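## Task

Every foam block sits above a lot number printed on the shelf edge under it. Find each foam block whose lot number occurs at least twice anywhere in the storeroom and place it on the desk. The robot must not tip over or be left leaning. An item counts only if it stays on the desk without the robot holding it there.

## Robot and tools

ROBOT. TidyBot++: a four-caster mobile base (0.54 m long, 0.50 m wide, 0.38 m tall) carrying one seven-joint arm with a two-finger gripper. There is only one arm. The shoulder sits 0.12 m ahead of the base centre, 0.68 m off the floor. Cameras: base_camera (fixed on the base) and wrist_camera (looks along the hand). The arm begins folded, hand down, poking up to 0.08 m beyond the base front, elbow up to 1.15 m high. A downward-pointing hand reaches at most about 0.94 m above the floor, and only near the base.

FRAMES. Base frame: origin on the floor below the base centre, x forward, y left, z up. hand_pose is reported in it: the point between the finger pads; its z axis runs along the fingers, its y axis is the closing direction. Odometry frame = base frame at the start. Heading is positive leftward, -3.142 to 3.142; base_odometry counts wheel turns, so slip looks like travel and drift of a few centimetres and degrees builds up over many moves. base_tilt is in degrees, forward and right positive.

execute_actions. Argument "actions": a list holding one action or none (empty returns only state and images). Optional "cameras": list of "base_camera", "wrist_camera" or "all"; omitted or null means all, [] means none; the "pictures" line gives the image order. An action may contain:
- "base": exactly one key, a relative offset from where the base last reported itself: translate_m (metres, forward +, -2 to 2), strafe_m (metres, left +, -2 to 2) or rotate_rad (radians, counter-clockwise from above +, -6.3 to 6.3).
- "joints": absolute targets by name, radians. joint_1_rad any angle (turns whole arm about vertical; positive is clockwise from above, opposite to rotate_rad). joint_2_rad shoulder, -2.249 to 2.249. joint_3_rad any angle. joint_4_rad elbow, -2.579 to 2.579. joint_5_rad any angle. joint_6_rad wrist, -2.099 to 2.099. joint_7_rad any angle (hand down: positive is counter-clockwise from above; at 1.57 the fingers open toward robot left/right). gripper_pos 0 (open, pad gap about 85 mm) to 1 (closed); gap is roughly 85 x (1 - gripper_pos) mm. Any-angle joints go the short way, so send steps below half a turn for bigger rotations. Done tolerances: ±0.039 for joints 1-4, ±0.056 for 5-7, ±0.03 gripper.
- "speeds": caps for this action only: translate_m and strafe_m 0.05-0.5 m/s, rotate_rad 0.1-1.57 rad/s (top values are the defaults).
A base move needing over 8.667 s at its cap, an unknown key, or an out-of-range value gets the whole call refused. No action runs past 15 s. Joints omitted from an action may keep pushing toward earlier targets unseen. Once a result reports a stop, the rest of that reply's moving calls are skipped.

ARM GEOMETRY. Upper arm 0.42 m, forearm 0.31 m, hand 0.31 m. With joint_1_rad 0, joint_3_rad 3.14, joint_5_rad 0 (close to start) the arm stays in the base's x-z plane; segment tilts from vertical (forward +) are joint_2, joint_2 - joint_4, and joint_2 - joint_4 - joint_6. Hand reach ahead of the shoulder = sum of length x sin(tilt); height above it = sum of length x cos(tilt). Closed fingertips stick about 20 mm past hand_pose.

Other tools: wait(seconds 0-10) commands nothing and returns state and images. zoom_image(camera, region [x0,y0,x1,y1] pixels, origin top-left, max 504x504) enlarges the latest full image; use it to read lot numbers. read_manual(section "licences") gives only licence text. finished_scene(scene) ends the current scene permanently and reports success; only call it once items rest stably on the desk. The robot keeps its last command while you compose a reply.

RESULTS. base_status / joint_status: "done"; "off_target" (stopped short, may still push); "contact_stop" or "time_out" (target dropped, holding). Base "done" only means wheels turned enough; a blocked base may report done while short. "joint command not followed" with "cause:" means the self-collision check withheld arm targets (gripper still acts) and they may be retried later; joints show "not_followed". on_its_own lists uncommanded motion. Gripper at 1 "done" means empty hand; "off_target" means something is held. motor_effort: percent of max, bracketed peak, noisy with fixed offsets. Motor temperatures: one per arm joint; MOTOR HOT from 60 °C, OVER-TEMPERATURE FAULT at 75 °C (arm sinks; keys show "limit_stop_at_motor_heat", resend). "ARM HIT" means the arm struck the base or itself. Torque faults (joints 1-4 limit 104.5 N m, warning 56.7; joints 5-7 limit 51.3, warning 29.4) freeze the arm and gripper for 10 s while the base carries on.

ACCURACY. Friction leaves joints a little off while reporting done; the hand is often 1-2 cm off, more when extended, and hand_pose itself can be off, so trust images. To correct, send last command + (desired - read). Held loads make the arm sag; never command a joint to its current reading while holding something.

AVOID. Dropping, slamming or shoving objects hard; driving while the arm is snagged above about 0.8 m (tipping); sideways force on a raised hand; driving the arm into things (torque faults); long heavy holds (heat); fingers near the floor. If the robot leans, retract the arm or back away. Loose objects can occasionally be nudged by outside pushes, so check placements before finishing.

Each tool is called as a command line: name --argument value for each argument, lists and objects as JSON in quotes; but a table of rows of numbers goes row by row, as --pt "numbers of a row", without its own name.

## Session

execute_actions --actions '[{"joints":{"joint_6_rad":0.6}}]'

execute_actions --actions '[{"joints":{"joint_1_rad":2.1}}]' --cameras '["wrist_camera"]'

execute_actions --actions '[{"joints":{"joint_1_rad":4.2}}]' --cameras '["wrist_camera"]'

Scene clock: 1.73 s.
Motor temperatures (°C, as the motors report them): [35 35 29 34 40 36 40]
base_odometry: x=+0.000 y=+0.000 heading=+0.000 (m, m, rad; odometry frame)
base_tilt: forward=-0.3 right=+0.6 (deg)
base_status: not commanded
joint_positions: joint_1_rad=-0.048 joint_2_rad=-0.378 joint_3_rad=+3.119 joint_4_rad=-2.523 joint_5_rad=+0.003 joint_6_rad=+0.596 joint_7_rad=+1.594 gripper_pos=+0.000
joint_status: all done
motor_effort: joint_1_rad=+0(0) joint_2_rad=-6(6) joint_3_rad=+1(1) joint_4_rad=+18(18) joint_5_rad=+1(1) joint_6_rad=+9(10) joint_7_rad=+0(0) (%)
hand_pose: x=+0.5375 y=+0.0327 z=+0.9088 quat_wxyz=(-0.013, +0.698, +0.037, +0.715) (m; base frame)
pictures: base_camera, wrist_camera
Images, in order (width x height): base_camera 644x364, wrist_camera 644x476.

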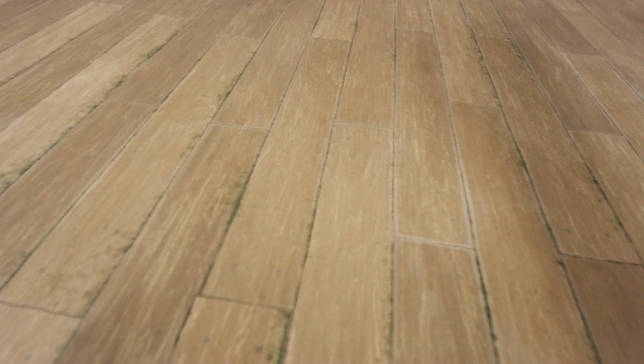

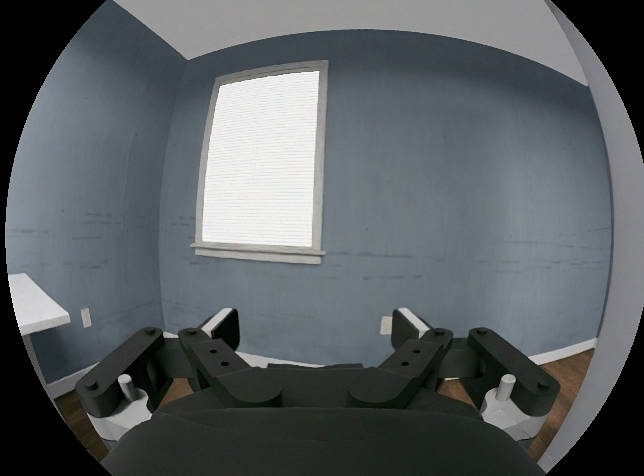

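Scene clock: 4.97 s.
Motor temperatures (°C, as the motors report them): [35 35 29 34 40 36 40]
base_odometry: x=+0.000 y=+0.000 heading=+0.000 (m, m, rad; odometry frame)
base_tilt: forward=-0.4 right=+0.6 (deg)
base_status: not commanded
joint_positions: joint_1_rad=+2.084 joint_2_rad=-0.378 joint_3_rad=+3.119 joint_4_rad=-2.523 joint_5_rad=+0.003 joint_6_rad=+0.596 joint_7_rad=+1.594 gripper_pos=+0.000
joint_status: all done
motor_effort: joint_1_rad=+0(0) joint_2_rad=-5(5) joint_3_rad=+1(1) joint_4_rad=+18(18) joint_5_rad=+1(0) joint_6_rad=+9(9) joint_7_rad=+0(0) (%)
hand_pose: x=-0.0761 y=-0.3716 z=+0.9088 quat_wxyz=(+0.619, +0.370, -0.594, +0.357) (m; base frame)
pictures: wrist_camera
Images, in order (width x height): wrist_camera 644x476.

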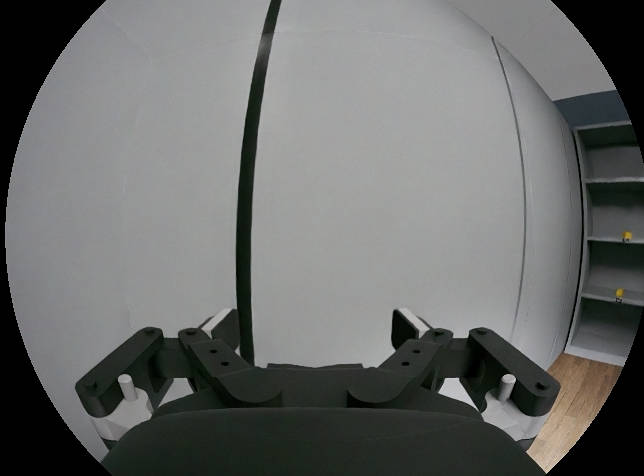

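Scene clock: 8.17 s.
Motor temperatures (°C, as the motors report them): [35 35 29 34 40 36 40]
base_odometry: x=+0.000 y=+0.000 heading=+0.000 (m, m, rad; odometry frame)
base_tilt: forward=-0.4 right=+0.6 (deg)
base_status: not commanded
joint_positions: joint_1_rad=+4.184 joint_2_rad=-0.378 joint_3_rad=+3.119 joint_4_rad=-2.523 joint_5_rad=+0.003 joint_6_rad=+0.596 joint_7_rad=+1.594 gripper_pos=+0.000
joint_status: all done
motor_effort: joint_1_rad=+0(1) joint_2_rad=-5(5) joint_3_rad=+1(1) joint_4_rad=+18(19) joint_5_rad=+1(0) joint_6_rad=+9(9) joint_7_rad=+0(0) (%)
hand_pose: x=-0.1033 y=+0.3561 z=+0.9088 quat_wxyz=(+0.618, -0.331, -0.616, -0.359) (m; base frame)
pictures: wrist_camera
Images, in order (width x height): wrist_camera 644x476.

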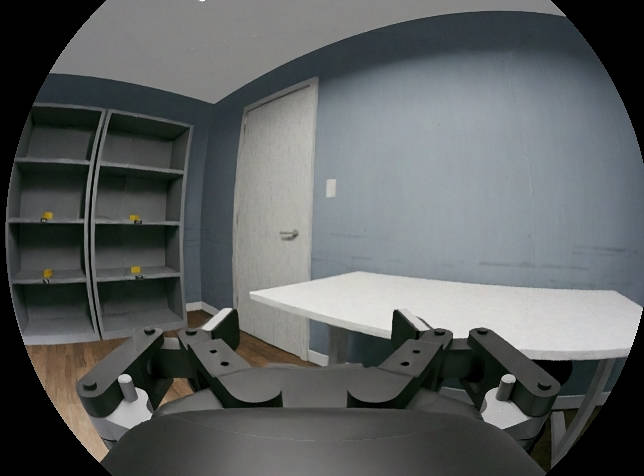

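execute_actions --actions '[{"base":{"rotate_rad":-0.13},"joints":{"joint_1_rad":6.28,"joint_6_rad":-0.2}}]' --cameras '[]'

execute_actions --actions '[{"base":{"translate_m":0.8}}]'

Scene clock: 11.53 s.
Motor temperatures (°C, as the motors report them): [35 35 29 34 40 36 40]
base_odometry: x=+0.000 y=+0.000 heading=-0.130 (m, m, rad; odometry frame)
base_tilt: forward=-0.3 right=+0.6 (deg)
base_status: done
joint_positions: joint_1_rad=+6.264 joint_2_rad=-0.378 joint_3_rad=+3.119 joint_4_rad=-2.523 joint_5_rad=+0.003 joint_6_rad=-0.171 joint_7_rad=+1.594 gripper_pos=+0.000
joint_status: all done
motor_effort: joint_1_rad=-1(0) joint_2_rad=-4(6) joint_3_rad=+1(2) joint_4_rad=+17(18) joint_5_rad=+1(0) joint_6_rad=+7(9) joint_7_rad=+0(0) (%)
hand_pose: x=+0.4559 y=+0.0149 z=+0.6908 quat_wxyz=(-0.001, -0.916, -0.032, -0.401) (m; base frame)
pictures: none
No camera images: the call's "cameras" was empty. Leave "cameras" out to get every camera's image.

Scene clock: 14.50 s.
Motor temperatures (°C, as the motors report them): [35 35 29 34 40 36 40]
base_odometry: x=+0.794 y=-0.102 heading=-0.129 (m, m, rad; odometry frame)
base_tilt: forward=-0.3 right=+0.6 (deg)
base_status: done
joint_positions: joint_1_rad=+6.264 joint_2_rad=-0.378 joint_3_rad=+3.119 joint_4_rad=-2.523 joint_5_rad=+0.003 joint_6_rad=-0.173 joint_7_rad=+1.594 gripper_pos=+0.000
joint_status: not commanded
motor_effort: joint_1_rad=-1(0) joint_2_rad=-4(6) joint_3_rad=+1(1) joint_4_rad=+17(17) joint_5_rad=+1(0) joint_6_rad=+7(7) joint_7_rad=+0(0) (%)
hand_pose: x=+0.4555 y=+0.0148 z=+0.6904 quat_wxyz=(-0.001, -0.916, -0.032, -0.400) (m; base frame)
pictures: base_camera, wrist_camera
Images, in order (width x height): base_camera 644x364, wrist_camera 644x476.

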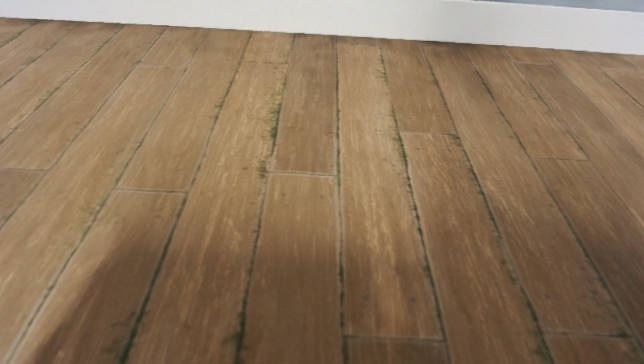

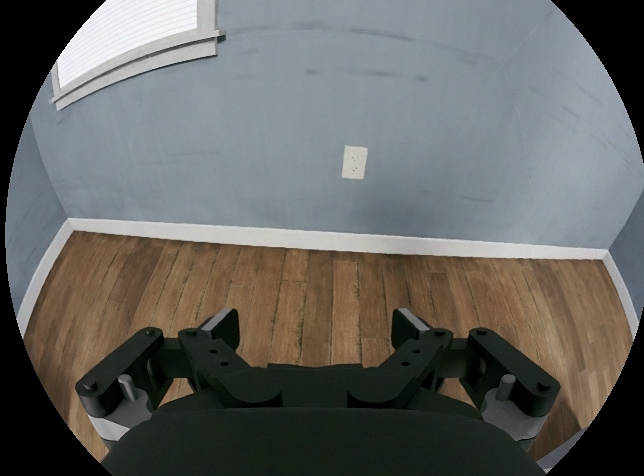

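execute_actions --actions '[{"base":{"translate_m":0.45},"joints":{"joint_6_rad":-0.9}}]' --cameras '[]'

execute_actions --actions '[{"base":{"rotate_rad":1.53},"joints":{"joint_1_rad":3.2,"joint_6_rad":-0.2}}]'

Scene clock: 16.93 s.
Motor temperatures (°C, as the motors report them): [35 35 29 34 40 36 40]
base_odometry: x=+1.240 y=-0.160 heading=-0.128 (m, m, rad; odometry frame)
base_tilt: forward=-0.3 right=+0.6 (deg)
base_status: done
joint_positions: joint_1_rad=+6.264 joint_2_rad=-0.377 joint_3_rad=+3.119 joint_4_rad=-2.523 joint_5_rad=+0.003 joint_6_rad=-0.899 joint_7_rad=+1.594 gripper_pos=+0.000
joint_status: all done
motor_effort: joint_1_rad=+0(0) joint_2_rad=-1(4) joint_3_rad=+1(1) joint_4_rad=+14(17) joint_5_rad=+1(1) joint_6_rad=+2(7) joint_7_rad=+0(0) (%)
hand_pose: x=+0.2575 y=+0.0054 z=+0.5920 quat_wxyz=(-0.005, -0.998, -0.033, -0.048) (m; base frame)
pictures: none
No camera images: the call's "cameras" was empty. Leave "cameras" out to get every camera's image.

Scene clock: 20.83 s.
Motor temperatures (°C, as the motors report them): [35 35 29 34 40 36 40]
base_odometry: x=+1.240 y=-0.160 heading=+1.401 (m, m, rad; odometry frame)
base_tilt: forward=-0.4 right=+0.6 (deg)
base_status: done
joint_positions: joint_1_rad=+3.216 joint_2_rad=-0.377 joint_3_rad=+3.119 joint_4_rad=-2.523 joint_5_rad=+0.003 joint_6_rad=-0.229 joint_7_rad=+1.594 gripper_pos=+0.000
joint_status: all done
motor_effort: joint_1_rad=+0(2) joint_2_rad=-4(4) joint_3_rad=+0(1) joint_4_rad=+16(17) joint_5_rad=+1(0) joint_6_rad=+6(6) joint_7_rad=+0(0) (%)
hand_pose: x=-0.2051 y=+0.0164 z=+0.6775 quat_wxyz=(+0.373, -0.011, -0.927, -0.019) (m; base frame)
pictures: base_camera, wrist_camera
Images, in order (width x height): base_camera 644x364, wrist_camera 644x476.

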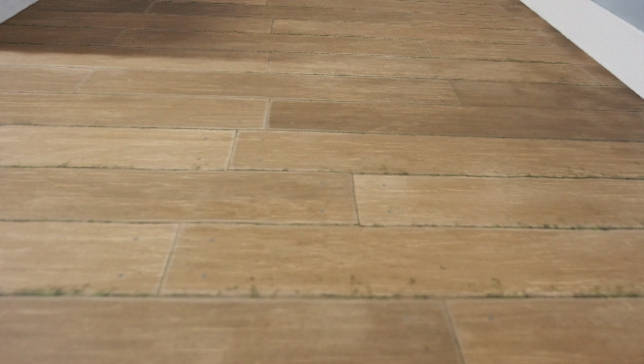

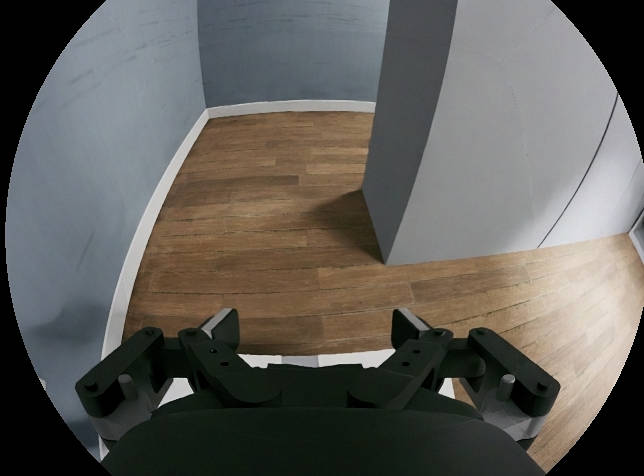

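execute_actions --actions '[{"base":{"strafe_m":-0.15}}]' --cameras '[]'

execute_actions --actions '[{"base":{"translate_m":-1.6}}]'

Scene clock: 22.43 s.
Motor temperatures (°C, as the motors report them): [35 35 29 34 40 36 40]
base_odometry: x=+1.388 y=-0.185 heading=+1.403 (m, m, rad; odometry frame)
base_tilt: forward=-0.4 right=+0.6 (deg)
base_status: done
joint_positions: joint_1_rad=+3.216 joint_2_rad=-0.377 joint_3_rad=+3.119 joint_4_rad=-2.523 joint_5_rad=+0.003 joint_6_rad=-0.229 joint_7_rad=+1.594 gripper_pos=+0.000
joint_status: not commanded
motor_effort: joint_1_rad=+0(1) joint_2_rad=-4(4) joint_3_rad=+1(2) joint_4_rad=+17(16) joint_5_rad=+1(1) joint_6_rad=+7(7) joint_7_rad=+0(0) (%)
hand_pose: x=-0.2051 y=+0.0163 z=+0.6775 quat_wxyz=(+0.373, -0.011, -0.927, -0.019) (m; base frame)
pictures: none
No camera images: the call's "cameras" was empty. Leave "cameras" out to get every camera's image.

Scene clock: 27.00 s.
Motor temperatures (°C, as the motors report them): [35 35 29 34 40 36 40]
base_odometry: x=+1.120 y=-1.762 heading=+1.403 (m, m, rad; odometry frame)
base_tilt: forward=-0.4 right=+0.6 (deg)
base_status: done
joint_positions: joint_1_rad=+3.216 joint_2_rad=-0.377 joint_3_rad=+3.119 joint_4_rad=-2.523 joint_5_rad=+0.003 joint_6_rad=-0.227 joint_7_rad=+1.594 gripper_pos=+0.000
joint_status: not commanded
motor_effort: joint_1_rad=+0(1) joint_2_rad=-4(5) joint_3_rad=+0(1) joint_4_rad=+17(18) joint_5_rad=+1(0) joint_6_rad=+6(6) joint_7_rad=+0(0) (%)
hand_pose: x=-0.2057 y=+0.0164 z=+0.6781 quat_wxyz=(+0.374, -0.011, -0.927, -0.019) (m; base frame)
pictures: base_camera, wrist_camera
Images, in order (width x height): base_camera 644x364, wrist_camera 644x476.

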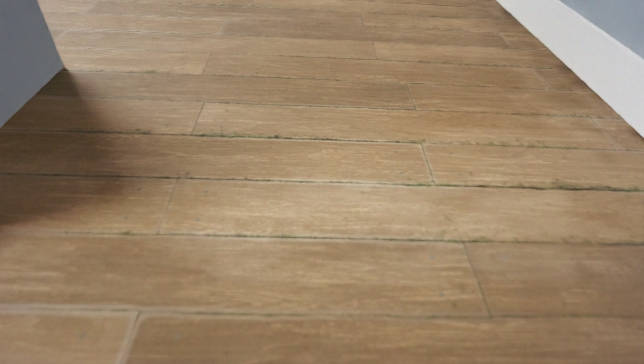

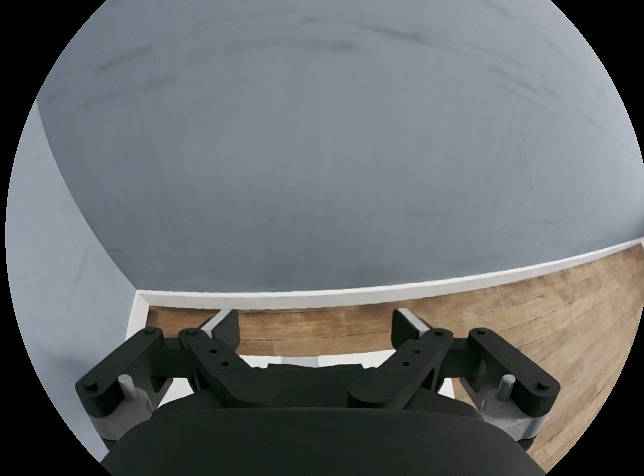

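execute_actions --actions '[{"base":{"translate_m":-0.12},"joints":{"joint_1_rad":6.2,"joint_6_rad":0.05}}]' --cameras '[]'

execute_actions --actions '[{"base":{"strafe_m":0.85},"joints":{"joint_1_rad":6.3}}]' --cameras '["wrist_camera"]'

execute_actions --actions '[{"base":{"strafe_m":0.8}}]' --cameras '["wrist_camera"]'

execute_actions --actions '[{"base":{"strafe_m":0.8}}]' --cameras '["wrist_camera"]'

Scene clock: 31.03 s.
Motor temperatures (°C, as the motors report them): [35 35 29 34 40 36 40]
base_odometry: x=+1.101 y=-1.881 heading=+1.403 (m, m, rad; odometry frame)
base_tilt: forward=-0.4 right=+0.6 (deg)
base_status: done
joint_positions: joint_1_rad=+6.184 joint_2_rad=-0.376 joint_3_rad=+3.119 joint_4_rad=-2.523 joint_5_rad=+0.003 joint_6_rad=+0.020 joint_7_rad=+1.594 gripper_pos=+0.000
joint_status: all done
motor_effort: joint_1_rad=-1(0) joint_2_rad=-5(6) joint_3_rad=+1(1) joint_4_rad=+18(18) joint_5_rad=+1(1) joint_6_rad=+8(8) joint_7_rad=+0(0) (%)
hand_pose: x=+0.4893 y=+0.0466 z=+0.7374 quat_wxyz=(+0.019, -0.872, -0.066, -0.485) (m; base frame)
pictures: none
No camera images: the call's "cameras" was empty. Leave "cameras" out to get every camera's image.

Scene clock: 34.10 s.
Motor temperatures (°C, as the motors report them): [35 35 29 34 40 36 40]
base_odometry: x=+0.262 y=-1.740 heading=+1.404 (m, m, rad; odometry frame)
base_tilt: forward=-0.3 right=+0.6 (deg)
base_status: done
joint_positions: joint_1_rad=+6.287 joint_2_rad=-0.376 joint_3_rad=+3.119 joint_4_rad=-2.523 joint_5_rad=+0.003 joint_6_rad=+0.021 joint_7_rad=+1.594 gripper_pos=+0.000
joint_status: all done
motor_effort: joint_1_rad=+0(1) joint_2_rad=-5(5) joint_3_rad=+1(2) joint_4_rad=+17(18) joint_5_rad=+0(1) joint_6_rad=+7(8) joint_7_rad=+0(0) (%)
hand_pose: x=+0.4923 y=+0.0083 z=+0.7377 quat_wxyz=(-0.006, -0.874, -0.021, -0.486) (m; base frame)
pictures: wrist_camera
Images, in order (width x height): wrist_camera 644x476.

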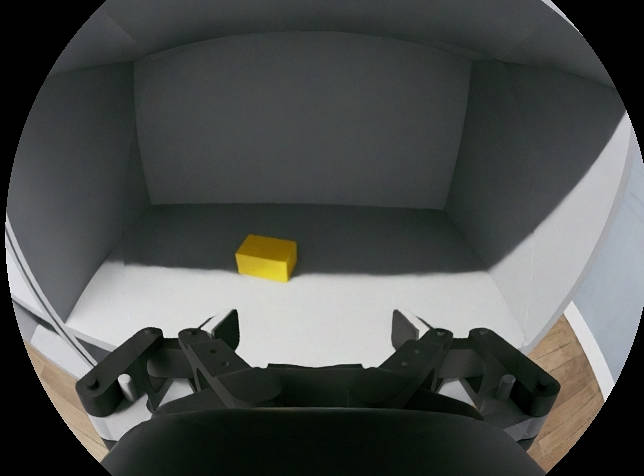

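Scene clock: 37.07 s.
Motor temperatures (°C, as the motors report them): [35 35 29 34 40 36 40]
base_odometry: x=-0.527 y=-1.607 heading=+1.404 (m, m, rad; odometry frame)
base_tilt: forward=-0.3 right=+0.6 (deg)
base_status: done
joint_positions: joint_1_rad=+6.287 joint_2_rad=-0.376 joint_3_rad=+3.119 joint_4_rad=-2.523 joint_5_rad=+0.003 joint_6_rad=+0.021 joint_7_rad=+1.594 gripper_pos=+0.000
joint_status: not commanded
motor_effort: joint_1_rad=-1(1) joint_2_rad=-5(5) joint_3_rad=+1(2) joint_4_rad=+17(18) joint_5_rad=+1(1) joint_6_rad=+8(8) joint_7_rad=-1(0) (%)
hand_pose: x=+0.4923 y=+0.0083 z=+0.7377 quat_wxyz=(-0.006, -0.874, -0.021, -0.486) (m; base frame)
pictures: wrist_camera
Images, in order (width x height): wrist_camera 644x476.

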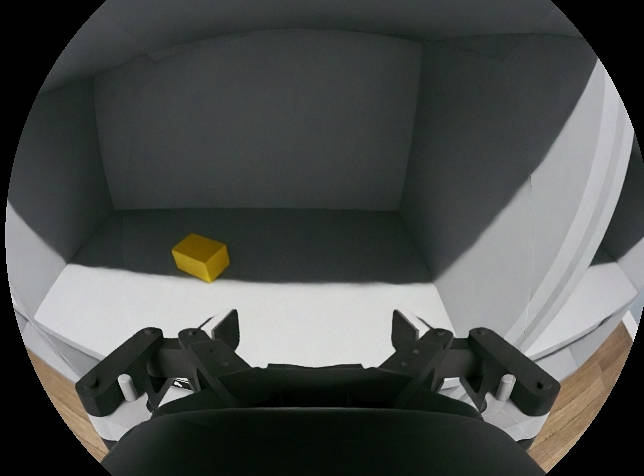

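Scene clock: 40.03 s.
Motor temperatures (°C, as the motors report them): [35 35 29 34 40 36 40]
base_odometry: x=-1.316 y=-1.475 heading=+1.405 (m, m, rad; odometry frame)
base_tilt: forward=-0.4 right=+0.6 (deg)
base_status: done
joint_positions: joint_1_rad=+6.287 joint_2_rad=-0.376 joint_3_rad=+3.119 joint_4_rad=-2.523 joint_5_rad=+0.003 joint_6_rad=+0.021 joint_7_rad=+1.594 gripper_pos=+0.000
joint_status: not commanded
motor_effort: joint_1_rad=+0(1) joint_2_rad=-5(5) joint_3_rad=+1(2) joint_4_rad=+18(18) joint_5_rad=+1(1) joint_6_rad=+8(8) joint_7_rad=+0(0) (%)
hand_pose: x=+0.4923 y=+0.0083 z=+0.7377 quat_wxyz=(-0.006, -0.874, -0.021, -0.486) (m; base frame)
pictures: wrist_camera
Images, in order (width x height): wrist_camera 644x476.

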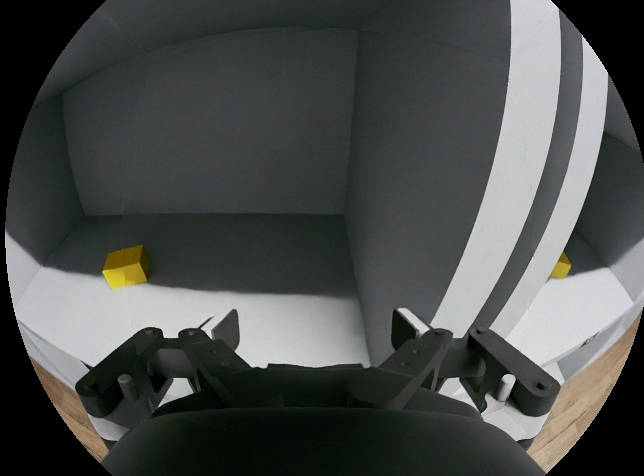

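execute_actions --actions '[{"base":{"strafe_m":0.4},"joints":{"joint_2_rad":-0.9,"joint_6_rad":-0.25}}]'

execute_actions --actions '[{"base":{"strafe_m":0.9}}]'

Scene clock: 43.47 s.
Motor temperatures (°C, as the motors report them): [35 35 29 34 40 36 40]
base_odometry: x=-1.710 y=-1.409 heading=+1.405 (m, m, rad; odometry frame)
base_tilt: forward=-0.4 right=+0.6 (deg)
base_status: done
joint_positions: joint_1_rad=+6.287 joint_2_rad=-0.889 joint_3_rad=+3.119 joint_4_rad=-2.523 joint_5_rad=+0.003 joint_6_rad=-0.221 joint_7_rad=+1.594 gripper_pos=+0.000
joint_status: all done
motor_effort: joint_1_rad=+0(1) joint_2_rad=+6(6) joint_3_rad=+1(3) joint_4_rad=+21(21) joint_5_rad=+1(1) joint_6_rad=+9(9) joint_7_rad=+0(0) (%)
hand_pose: x=+0.4046 y=+0.0069 z=+0.8395 quat_wxyz=(-0.012, -0.800, -0.020, -0.600) (m; base frame)
pictures: base_camera, wrist_camera
Images, in order (width x height): base_camera 644x364, wrist_camera 644x476.

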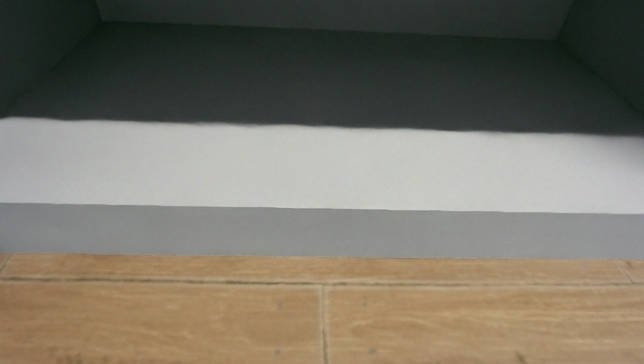

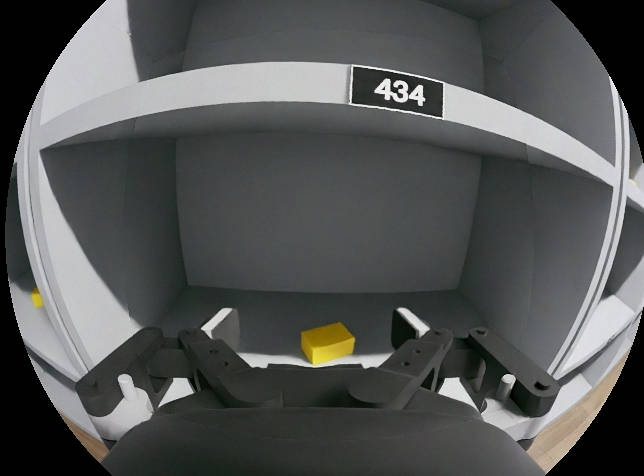

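Scene clock: 46.63 s.
Motor temperatures (°C, as the motors report them): [35 35 29 34 40 36 40]
base_odometry: x=-2.598 y=-1.261 heading=+1.405 (m, m, rad; odometry frame)
base_tilt: forward=-0.4 right=+0.6 (deg)
base_status: done
joint_positions: joint_1_rad=+6.287 joint_2_rad=-0.889 joint_3_rad=+3.119 joint_4_rad=-2.523 joint_5_rad=+0.003 joint_6_rad=-0.221 joint_7_rad=+1.594 gripper_pos=+0.000
joint_status: not commanded
motor_effort: joint_1_rad=-1(0) joint_2_rad=+6(5) joint_3_rad=+1(2) joint_4_rad=+21(21) joint_5_rad=+1(1) joint_6_rad=+9(9) joint_7_rad=-1(0) (%)
hand_pose: x=+0.4046 y=+0.0069 z=+0.8395 quat_wxyz=(-0.012, -0.800, -0.020, -0.600) (m; base frame)
pictures: base_camera, wrist_camera
Images, in order (width x height): base_camera 644x364, wrist_camera 644x476.

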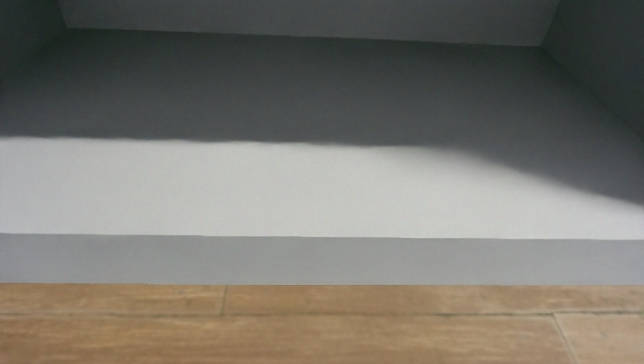

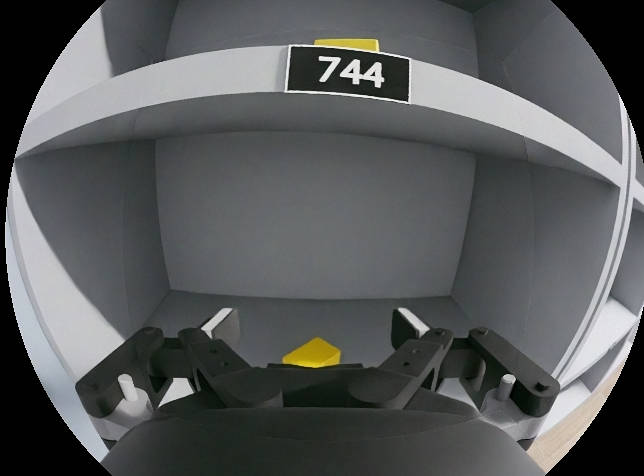

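execute_actions --actions '[{"base":{"rotate_rad":0.04},"joints":{"joint_6_rad":-0.6}}]' --cameras '[]'

execute_actions --actions '[{"base":{"translate_m":-0.2}}]' --cameras '["wrist_camera"]'

execute_actions --actions '[{"base":{"strafe_m":-0.93}}]' --cameras '["wrist_camera"]'

execute_actions --actions '[{"base":{"strafe_m":-0.93}}]' --cameras '["wrist_camera"]'

execute_actions --actions '[{"base":{"strafe_m":-0.93}}]'

Scene clock: 47.73 s.
Motor temperatures (°C, as the motors report them): [35 35 29 34 40 36 40]
base_odometry: x=-2.598 y=-1.261 heading=+1.445 (m, m, rad; odometry frame)
base_tilt: forward=-0.4 right=+0.6 (deg)
base_status: done
joint_positions: joint_1_rad=+6.287 joint_2_rad=-0.889 joint_3_rad=+3.119 joint_4_rad=-2.523 joint_5_rad=+0.003 joint_6_rad=-0.596 joint_7_rad=+1.594 gripper_pos=+0.000
joint_status: all done
motor_effort: joint_1_rad=+0(1) joint_2_rad=+7(7) joint_3_rad=+1(1) joint_4_rad=+20(22) joint_5_rad=+1(1) joint_6_rad=+7(9) joint_7_rad=-1(0) (%)
hand_pose: x=+0.3518 y=+0.0042 z=+0.7359 quat_wxyz=(-0.012, -0.898, -0.020, -0.440) (m; base frame)
pictures: none
No camera images: the call's "cameras" was empty. Leave "cameras" out to get every camera's image.

Scene clock: 49.37 s.
Motor temperatures (°C, as the motors report them): [35 35 29 35 40 36 40]
base_odometry: x=-2.624 y=-1.460 heading=+1.445 (m, m, rad; odometry frame)
base_tilt: forward=-0.4 right=+0.6 (deg)
base_status: done
joint_positions: joint_1_rad=+6.287 joint_2_rad=-0.894 joint_3_rad=+3.119 joint_4_rad=-2.523 joint_5_rad=+0.003 joint_6_rad=-0.596 joint_7_rad=+1.594 gripper_pos=+0.000
joint_status: not commanded
motor_effort: joint_1_rad=+0(0) joint_2_rad=+7(9) joint_3_rad=+1(1) joint_4_rad=+20(21) joint_5_rad=+1(1) joint_6_rad=+8(8) joint_7_rad=+0(0) (%)
hand_pose: x=+0.3515 y=+0.0042 z=+0.7371 quat_wxyz=(-0.012, -0.897, -0.020, -0.442) (m; base frame)
pictures: wrist_camera
Images, in order (width x height): wrist_camera 644x476.

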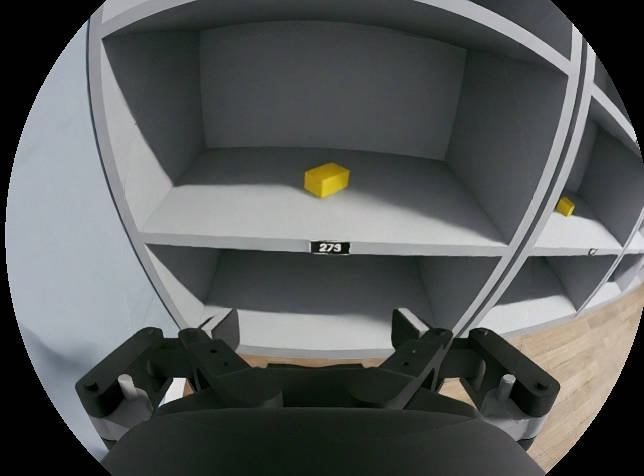

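Scene clock: 52.60 s.
Motor temperatures (°C, as the motors report them): [35 35 29 35 40 36 40]
base_odometry: x=-1.701 y=-1.577 heading=+1.445 (m, m, rad; odometry frame)
base_tilt: forward=-0.4 right=+0.6 (deg)
base_status: done
joint_positions: joint_1_rad=+6.287 joint_2_rad=-0.894 joint_3_rad=+3.119 joint_4_rad=-2.523 joint_5_rad=+0.003 joint_6_rad=-0.596 joint_7_rad=+1.594 gripper_pos=+0.000
joint_status: not commanded
motor_effort: joint_1_rad=+0(1) joint_2_rad=+7(7) joint_3_rad=+1(2) joint_4_rad=+20(20) joint_5_rad=+1(1) joint_6_rad=+8(8) joint_7_rad=+0(0) (%)
hand_pose: x=+0.3515 y=+0.0041 z=+0.7371 quat_wxyz=(-0.012, -0.897, -0.020, -0.442) (m; base frame)
pictures: wrist_camera
Images, in order (width x height): wrist_camera 644x476.

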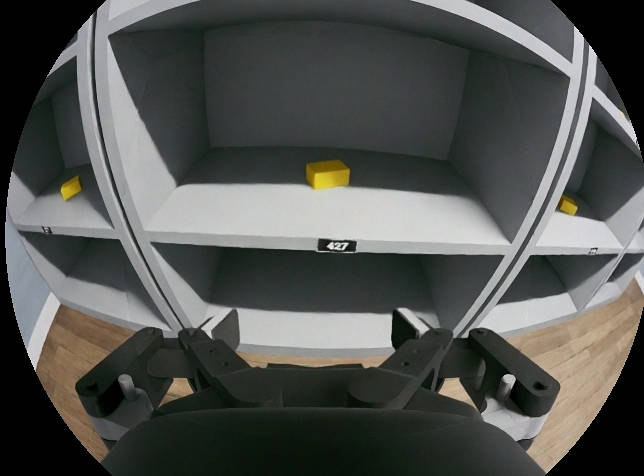

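Scene clock: 55.83 s.
Motor temperatures (°C, as the motors report them): [35 35 29 35 40 36 40]
base_odometry: x=-0.778 y=-1.694 heading=+1.445 (m, m, rad; odometry frame)
base_tilt: forward=-0.4 right=+0.6 (deg)
base_status: done
joint_positions: joint_1_rad=+6.287 joint_2_rad=-0.894 joint_3_rad=+3.119 joint_4_rad=-2.523 joint_5_rad=+0.003 joint_6_rad=-0.596 joint_7_rad=+1.594 gripper_pos=+0.000
joint_status: not commanded
motor_effort: joint_1_rad=+0(1) joint_2_rad=+7(7) joint_3_rad=+1(2) joint_4_rad=+19(20) joint_5_rad=+1(1) joint_6_rad=+8(7) joint_7_rad=+0(0) (%)
hand_pose: x=+0.3515 y=+0.0041 z=+0.7371 quat_wxyz=(-0.012, -0.897, -0.020, -0.442) (m; base frame)
pictures: wrist_camera
Images, in order (width x height): wrist_camera 644x476.

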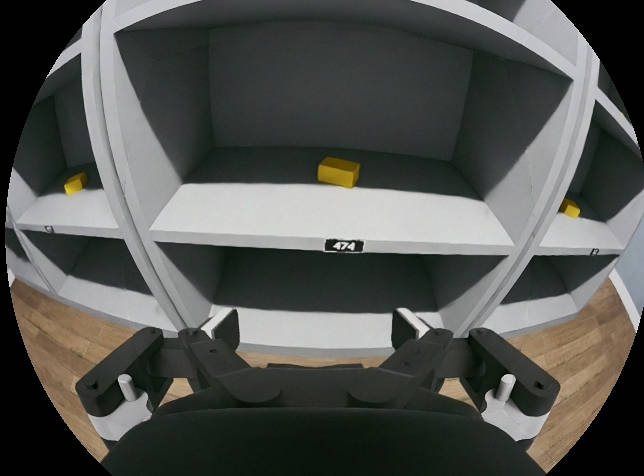

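Scene clock: 59.07 s.
Motor temperatures (°C, as the motors report them): [35 35 29 35 40 36 40]
base_odometry: x=+0.144 y=-1.811 heading=+1.445 (m, m, rad; odometry frame)
base_tilt: forward=-0.3 right=+0.6 (deg)
base_status: done
joint_positions: joint_1_rad=+6.287 joint_2_rad=-0.894 joint_3_rad=+3.119 joint_4_rad=-2.523 joint_5_rad=+0.003 joint_6_rad=-0.596 joint_7_rad=+1.594 gripper_pos=+0.000
joint_status: not commanded
motor_effort: joint_1_rad=+0(1) joint_2_rad=+7(8) joint_3_rad=+1(2) joint_4_rad=+20(20) joint_5_rad=+1(1) joint_6_rad=+7(7) joint_7_rad=+0(0) (%)
hand_pose: x=+0.3515 y=+0.0041 z=+0.7371 quat_wxyz=(-0.012, -0.897, -0.020, -0.442) (m; base frame)
pictures: base_camera, wrist_camera
Images, in order (width x height): base_camera 644x364, wrist_camera 644x476.

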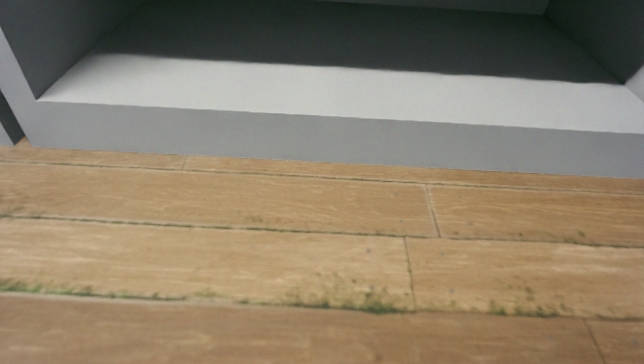

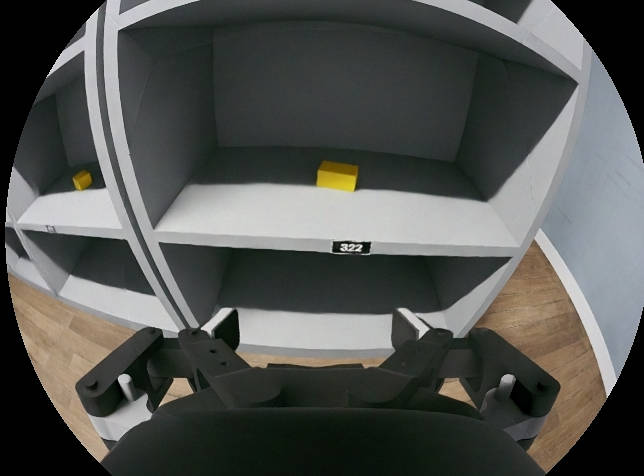

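execute_actions --actions '[{"base":{"strafe_m":0.4},"joints":{"joint_6_rad":0.1}}]' --cameras '["wrist_camera"]'

zoom_image --camera "wrist_camera" --region '[70,100,574,300]'

Scene clock: 61.47 s.
Motor temperatures (°C, as the motors report them): [35 35 29 35 40 36 40]
base_odometry: x=-0.252 y=-1.761 heading=+1.445 (m, m, rad; odometry frame)
base_tilt: forward=-0.4 right=+0.6 (deg)
base_status: done
joint_positions: joint_1_rad=+6.287 joint_2_rad=-0.894 joint_3_rad=+3.119 joint_4_rad=-2.522 joint_5_rad=+0.003 joint_6_rad=+0.096 joint_7_rad=+1.594 gripper_pos=+0.000
joint_status: all done
motor_effort: joint_1_rad=+0(1) joint_2_rad=+6(7) joint_3_rad=+1(3) joint_4_rad=+21(22) joint_5_rad=+1(0) joint_6_rad=+9(9) joint_7_rad=+0(0) (%)
hand_pose: x=+0.4156 y=+0.0089 z=+0.9390 quat_wxyz=(-0.012, -0.693, -0.019, -0.721) (m; base frame)
pictures: wrist_camera
Images, in order (width x height): wrist_camera 644x476.

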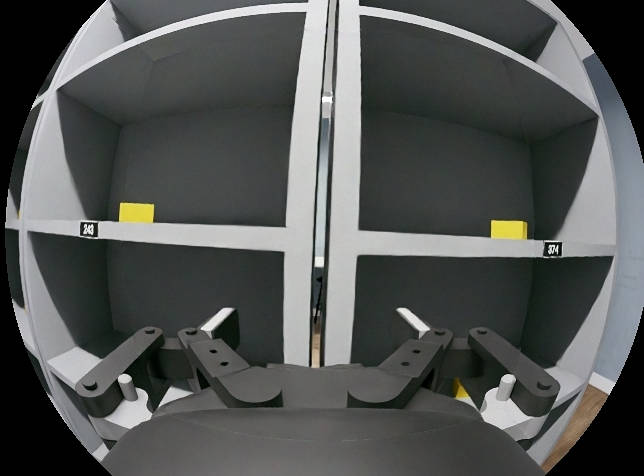

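Region (70, 100, 574, 300) of wrist_camera's 644x476 image, scaled by 1.000; it fills the top 200 rows of this view, and the rest is white.

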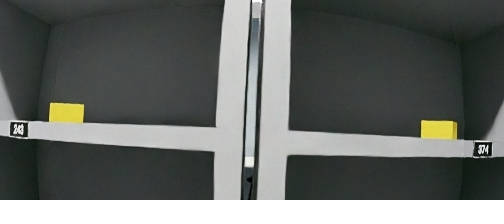

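execute_actions --actions '[{"base":{"strafe_m":-1.37},"joints":{"joint_2_rad":-0.38,"joint_6_rad":-0.3}}]'

execute_actions --actions '[{"base":{"translate_m":2.0}}]'

execute_actions --actions '[{"base":{"rotate_rad":1.57},"joints":{"joint_6_rad":0.4}}]'

execute_actions --actions '[{"base":{"translate_m":2.0}}]'

Scene clock: 65.93 s.
Motor temperatures (°C, as the motors report them): [35 35 29 35 40 36 40]
base_odometry: x=+1.107 y=-1.934 heading=+1.445 (m, m, rad; odometry frame)
base_tilt: forward=-0.4 right=+0.6 (deg)
base_status: done
joint_positions: joint_1_rad=+6.287 joint_2_rad=-0.391 joint_3_rad=+3.119 joint_4_rad=-2.522 joint_5_rad=+0.003 joint_6_rad=-0.273 joint_7_rad=+1.594 gripper_pos=+0.000
joint_status: all done
motor_effort: joint_1_rad=-1(1) joint_2_rad=-3(7) joint_3_rad=+0(2) joint_4_rad=+17(21) joint_5_rad=+1(1) joint_6_rad=+6(9) joint_7_rad=+0(0) (%)
hand_pose: x=+0.4338 y=+0.0062 z=+0.6731 quat_wxyz=(-0.006, -0.933, -0.021, -0.360) (m; base frame)
pictures: base_camera, wrist_camera
Images, in order (width x height): base_camera 644x364, wrist_camera 644x476.

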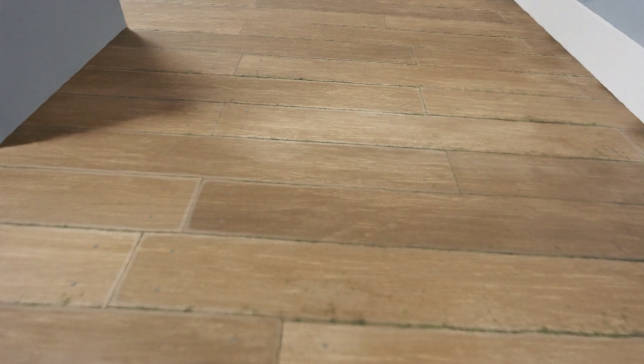

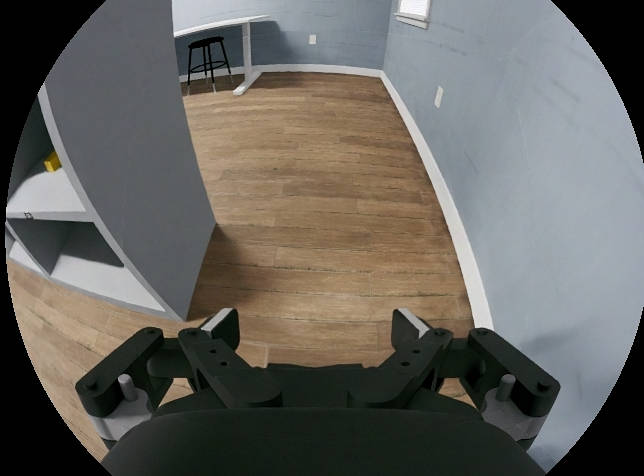

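Scene clock: 71.30 s.
Motor temperatures (°C, as the motors report them): [35 35 29 35 40 36 40]
base_odometry: x=+1.358 y=+0.051 heading=+1.445 (m, m, rad; odometry frame)
base_tilt: forward=-0.4 right=+0.6 (deg)
base_status: done
joint_positions: joint_1_rad=+6.287 joint_2_rad=-0.388 joint_3_rad=+3.119 joint_4_rad=-2.522 joint_5_rad=+0.003 joint_6_rad=-0.274 joint_7_rad=+1.594 gripper_pos=+0.000
joint_status: not commanded
motor_effort: joint_1_rad=-1(0) joint_2_rad=-3(5) joint_3_rad=+1(1) joint_4_rad=+17(18) joint_5_rad=+1(1) joint_6_rad=+6(7) joint_7_rad=+0(0) (%)
hand_pose: x=+0.4336 y=+0.0062 z=+0.6720 quat_wxyz=(-0.006, -0.933, -0.021, -0.359) (m; base frame)
pictures: base_camera, wrist_camera
Images, in order (width x height): base_camera 644x364, wrist_camera 644x476.

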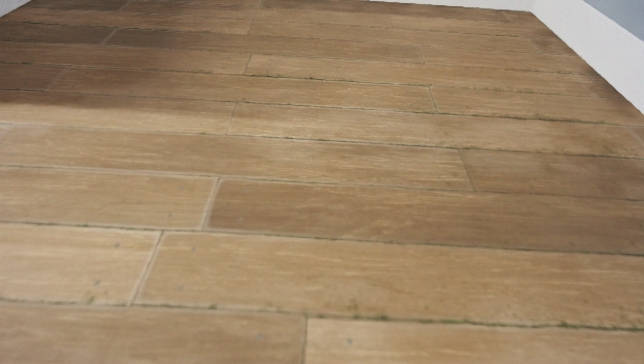

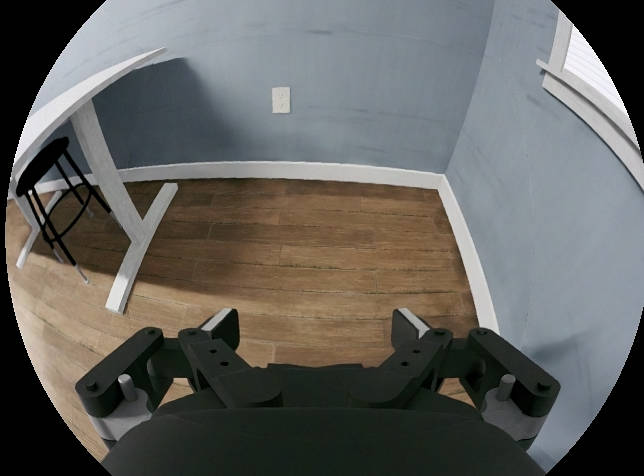

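Scene clock: 73.63 s.
Motor temperatures (°C, as the motors report them): [35 35 29 35 40 36 40]
base_odometry: x=+1.358 y=+0.051 heading=+3.015 (m, m, rad; odometry frame)
base_tilt: forward=-0.3 right=+0.6 (deg)
base_status: done
joint_positions: joint_1_rad=+6.287 joint_2_rad=-0.388 joint_3_rad=+3.119 joint_4_rad=-2.522 joint_5_rad=+0.003 joint_6_rad=+0.397 joint_7_rad=+1.594 gripper_pos=+0.000
joint_status: all done
motor_effort: joint_1_rad=+0(1) joint_2_rad=-5(6) joint_3_rad=+1(2) joint_4_rad=+18(19) joint_5_rad=+0(0) joint_6_rad=+9(9) joint_7_rad=+0(0) (%)
hand_pose: x=+0.5323 y=+0.0100 z=+0.8516 quat_wxyz=(-0.006, -0.763, -0.019, -0.646) (m; base frame)
pictures: base_camera, wrist_camera
Images, in order (width x height): base_camera 644x364, wrist_camera 644x476.

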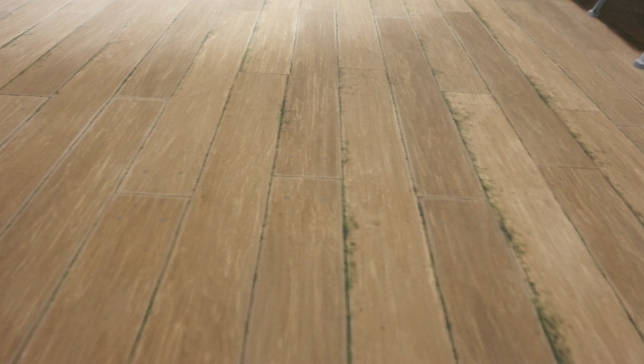

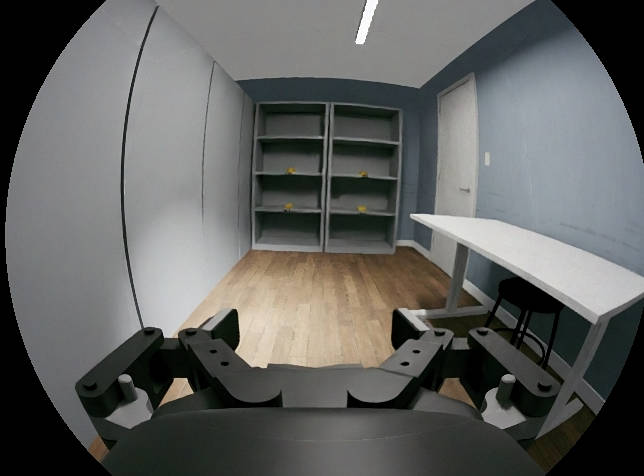

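Scene clock: 79.00 s.
Motor temperatures (°C, as the motors report them): [35 35 29 35 40 36 40]
base_odometry: x=-0.626 y=+0.302 heading=+3.015 (m, m, rad; odometry frame)
base_tilt: forward=-0.3 right=+0.6 (deg)
base_status: done
joint_positions: joint_1_rad=+6.287 joint_2_rad=-0.386 joint_3_rad=+3.119 joint_4_rad=-2.522 joint_5_rad=+0.003 joint_6_rad=+0.397 joint_7_rad=+1.594 gripper_pos=+0.000
joint_status: not commanded
motor_effort: joint_1_rad=+0(0) joint_2_rad=-5(7) joint_3_rad=+1(1) joint_4_rad=+18(19) joint_5_rad=+1(1) joint_6_rad=+9(10) joint_7_rad=+0(0) (%)
hand_pose: x=+0.5326 y=+0.0100 z=+0.8508 quat_wxyz=(-0.006, -0.764, -0.019, -0.645) (m; base frame)
pictures: base_camera, wrist_camera
Images, in order (width x height): base_camera 644x364, wrist_camera 644x476.

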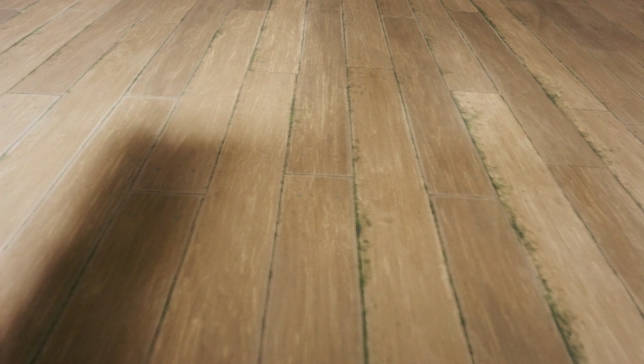

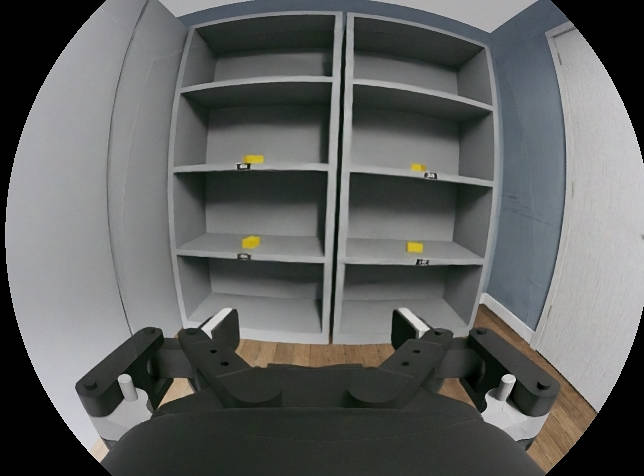

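execute_actions --actions '[{"base":{"translate_m":0.75},"joints":{"joint_6_rad":0.25}}]'

Scene clock: 83.77 s.
Motor temperatures (°C, as the motors report them): [35 35 29 35 40 36 40]
base_odometry: x=-1.370 y=+0.396 heading=+3.016 (m, m, rad; odometry frame)
base_tilt: forward=-0.3 right=+0.6 (deg)
base_status: done
joint_positions: joint_1_rad=+6.287 joint_2_rad=-0.385 joint_3_rad=+3.119 joint_4_rad=-2.523 joint_5_rad=+0.003 joint_6_rad=+0.263 joint_7_rad=+1.594 gripper_pos=+0.000
joint_status: all done
motor_effort: joint_1_rad=-1(0) joint_2_rad=-5(7) joint_3_rad=+1(1) joint_4_rad=+18(20) joint_5_rad=+1(1) joint_6_rad=+9(11) joint_7_rad=+0(0) (%)
hand_pose: x=+0.5228 y=+0.0094 z=+0.8096 quat_wxyz=(-0.006, -0.806, -0.020, -0.592) (m; base frame)
pictures: base_camera, wrist_camera
Images, in order (width x height): base_camera 644x364, wrist_camera 644x476.

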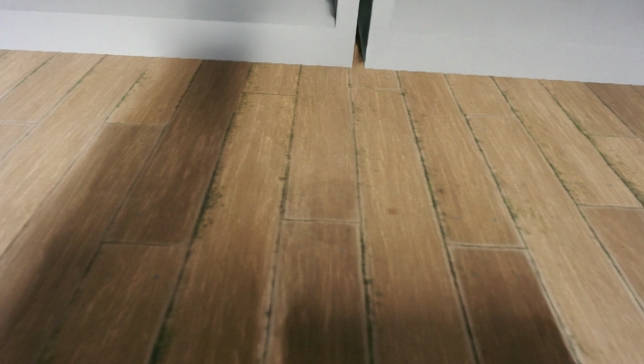

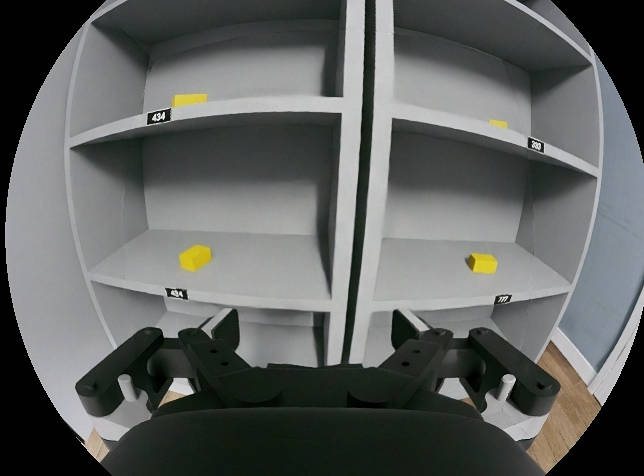

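execute_actions --actions '[{"base":{"strafe_m":0.42},"joints":{"joint_6_rad":0.0}}]' --cameras '["wrist_camera"]'

execute_actions --actions '[{"joints":{"joint_2_rad":0.3,"joint_4_rad":-0.44,"joint_6_rad":-1.66}}]' --cameras '["wrist_camera"]'

Scene clock: 86.17 s.
Motor temperatures (°C, as the motors report them): [35 35 29 35 40 36 40]
base_odometry: x=-1.423 y=-0.021 heading=+3.015 (m, m, rad; odometry frame)
base_tilt: forward=-0.3 right=+0.6 (deg)
base_status: done
joint_positions: joint_1_rad=+6.287 joint_2_rad=-0.385 joint_3_rad=+3.119 joint_4_rad=-2.527 joint_5_rad=+0.003 joint_6_rad=+0.005 joint_7_rad=+1.594 gripper_pos=+0.000
joint_status: all done
motor_effort: joint_1_rad=-1(0) joint_2_rad=-4(5) joint_3_rad=+1(2) joint_4_rad=+17(20) joint_5_rad=+1(1) joint_6_rad=+8(9) joint_7_rad=+0(0) (%)
hand_pose: x=+0.4879 y=+0.0079 z=+0.7346 quat_wxyz=(-0.006, -0.876, -0.021, -0.481) (m; base frame)
pictures: wrist_camera
Images, in order (width x height): wrist_camera 644x476.

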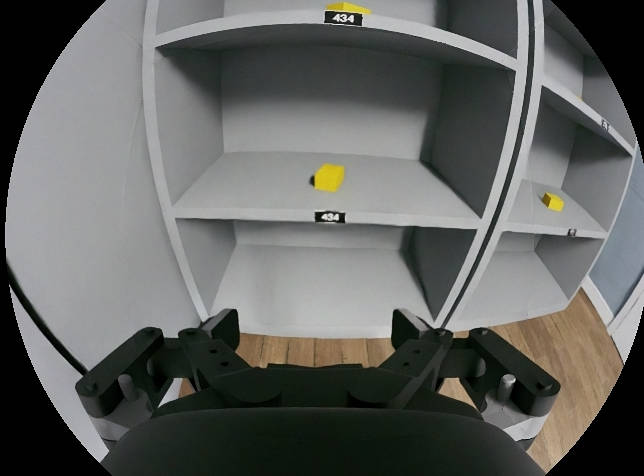

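Scene clock: 89.33 s.
Motor temperatures (°C, as the motors report them): [35 35 29 35 40 36 40]
base_odometry: x=-1.423 y=-0.021 heading=+3.015 (m, m, rad; odometry frame)
base_tilt: forward=-0.3 right=+0.6 (deg)
base_status: not commanded
joint_positions: joint_1_rad=+6.287 joint_2_rad=+0.282 joint_3_rad=+3.119 joint_4_rad=-0.461 joint_5_rad=+0.003 joint_6_rad=-1.632 joint_7_rad=+1.594 gripper_pos=+0.000
joint_status: all done
motor_effort: joint_1_rad=-1(0) joint_2_rad=-23(23) joint_3_rad=+0(1) joint_4_rad=+14(20) joint_5_rad=+1(0) joint_6_rad=+6(8) joint_7_rad=+0(0) (%)
hand_pose: x=+0.6643 y=+0.0072 z=+1.0934 quat_wxyz=(+0.000, -0.927, -0.017, -0.374) (m; base frame)
pictures: wrist_camera
Images, in order (width x height): wrist_camera 644x476.

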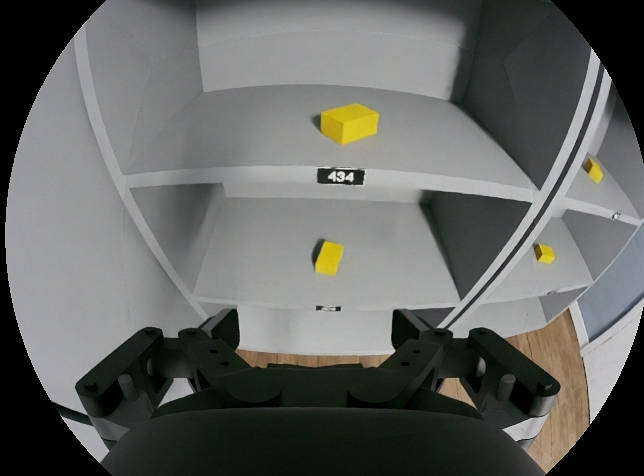

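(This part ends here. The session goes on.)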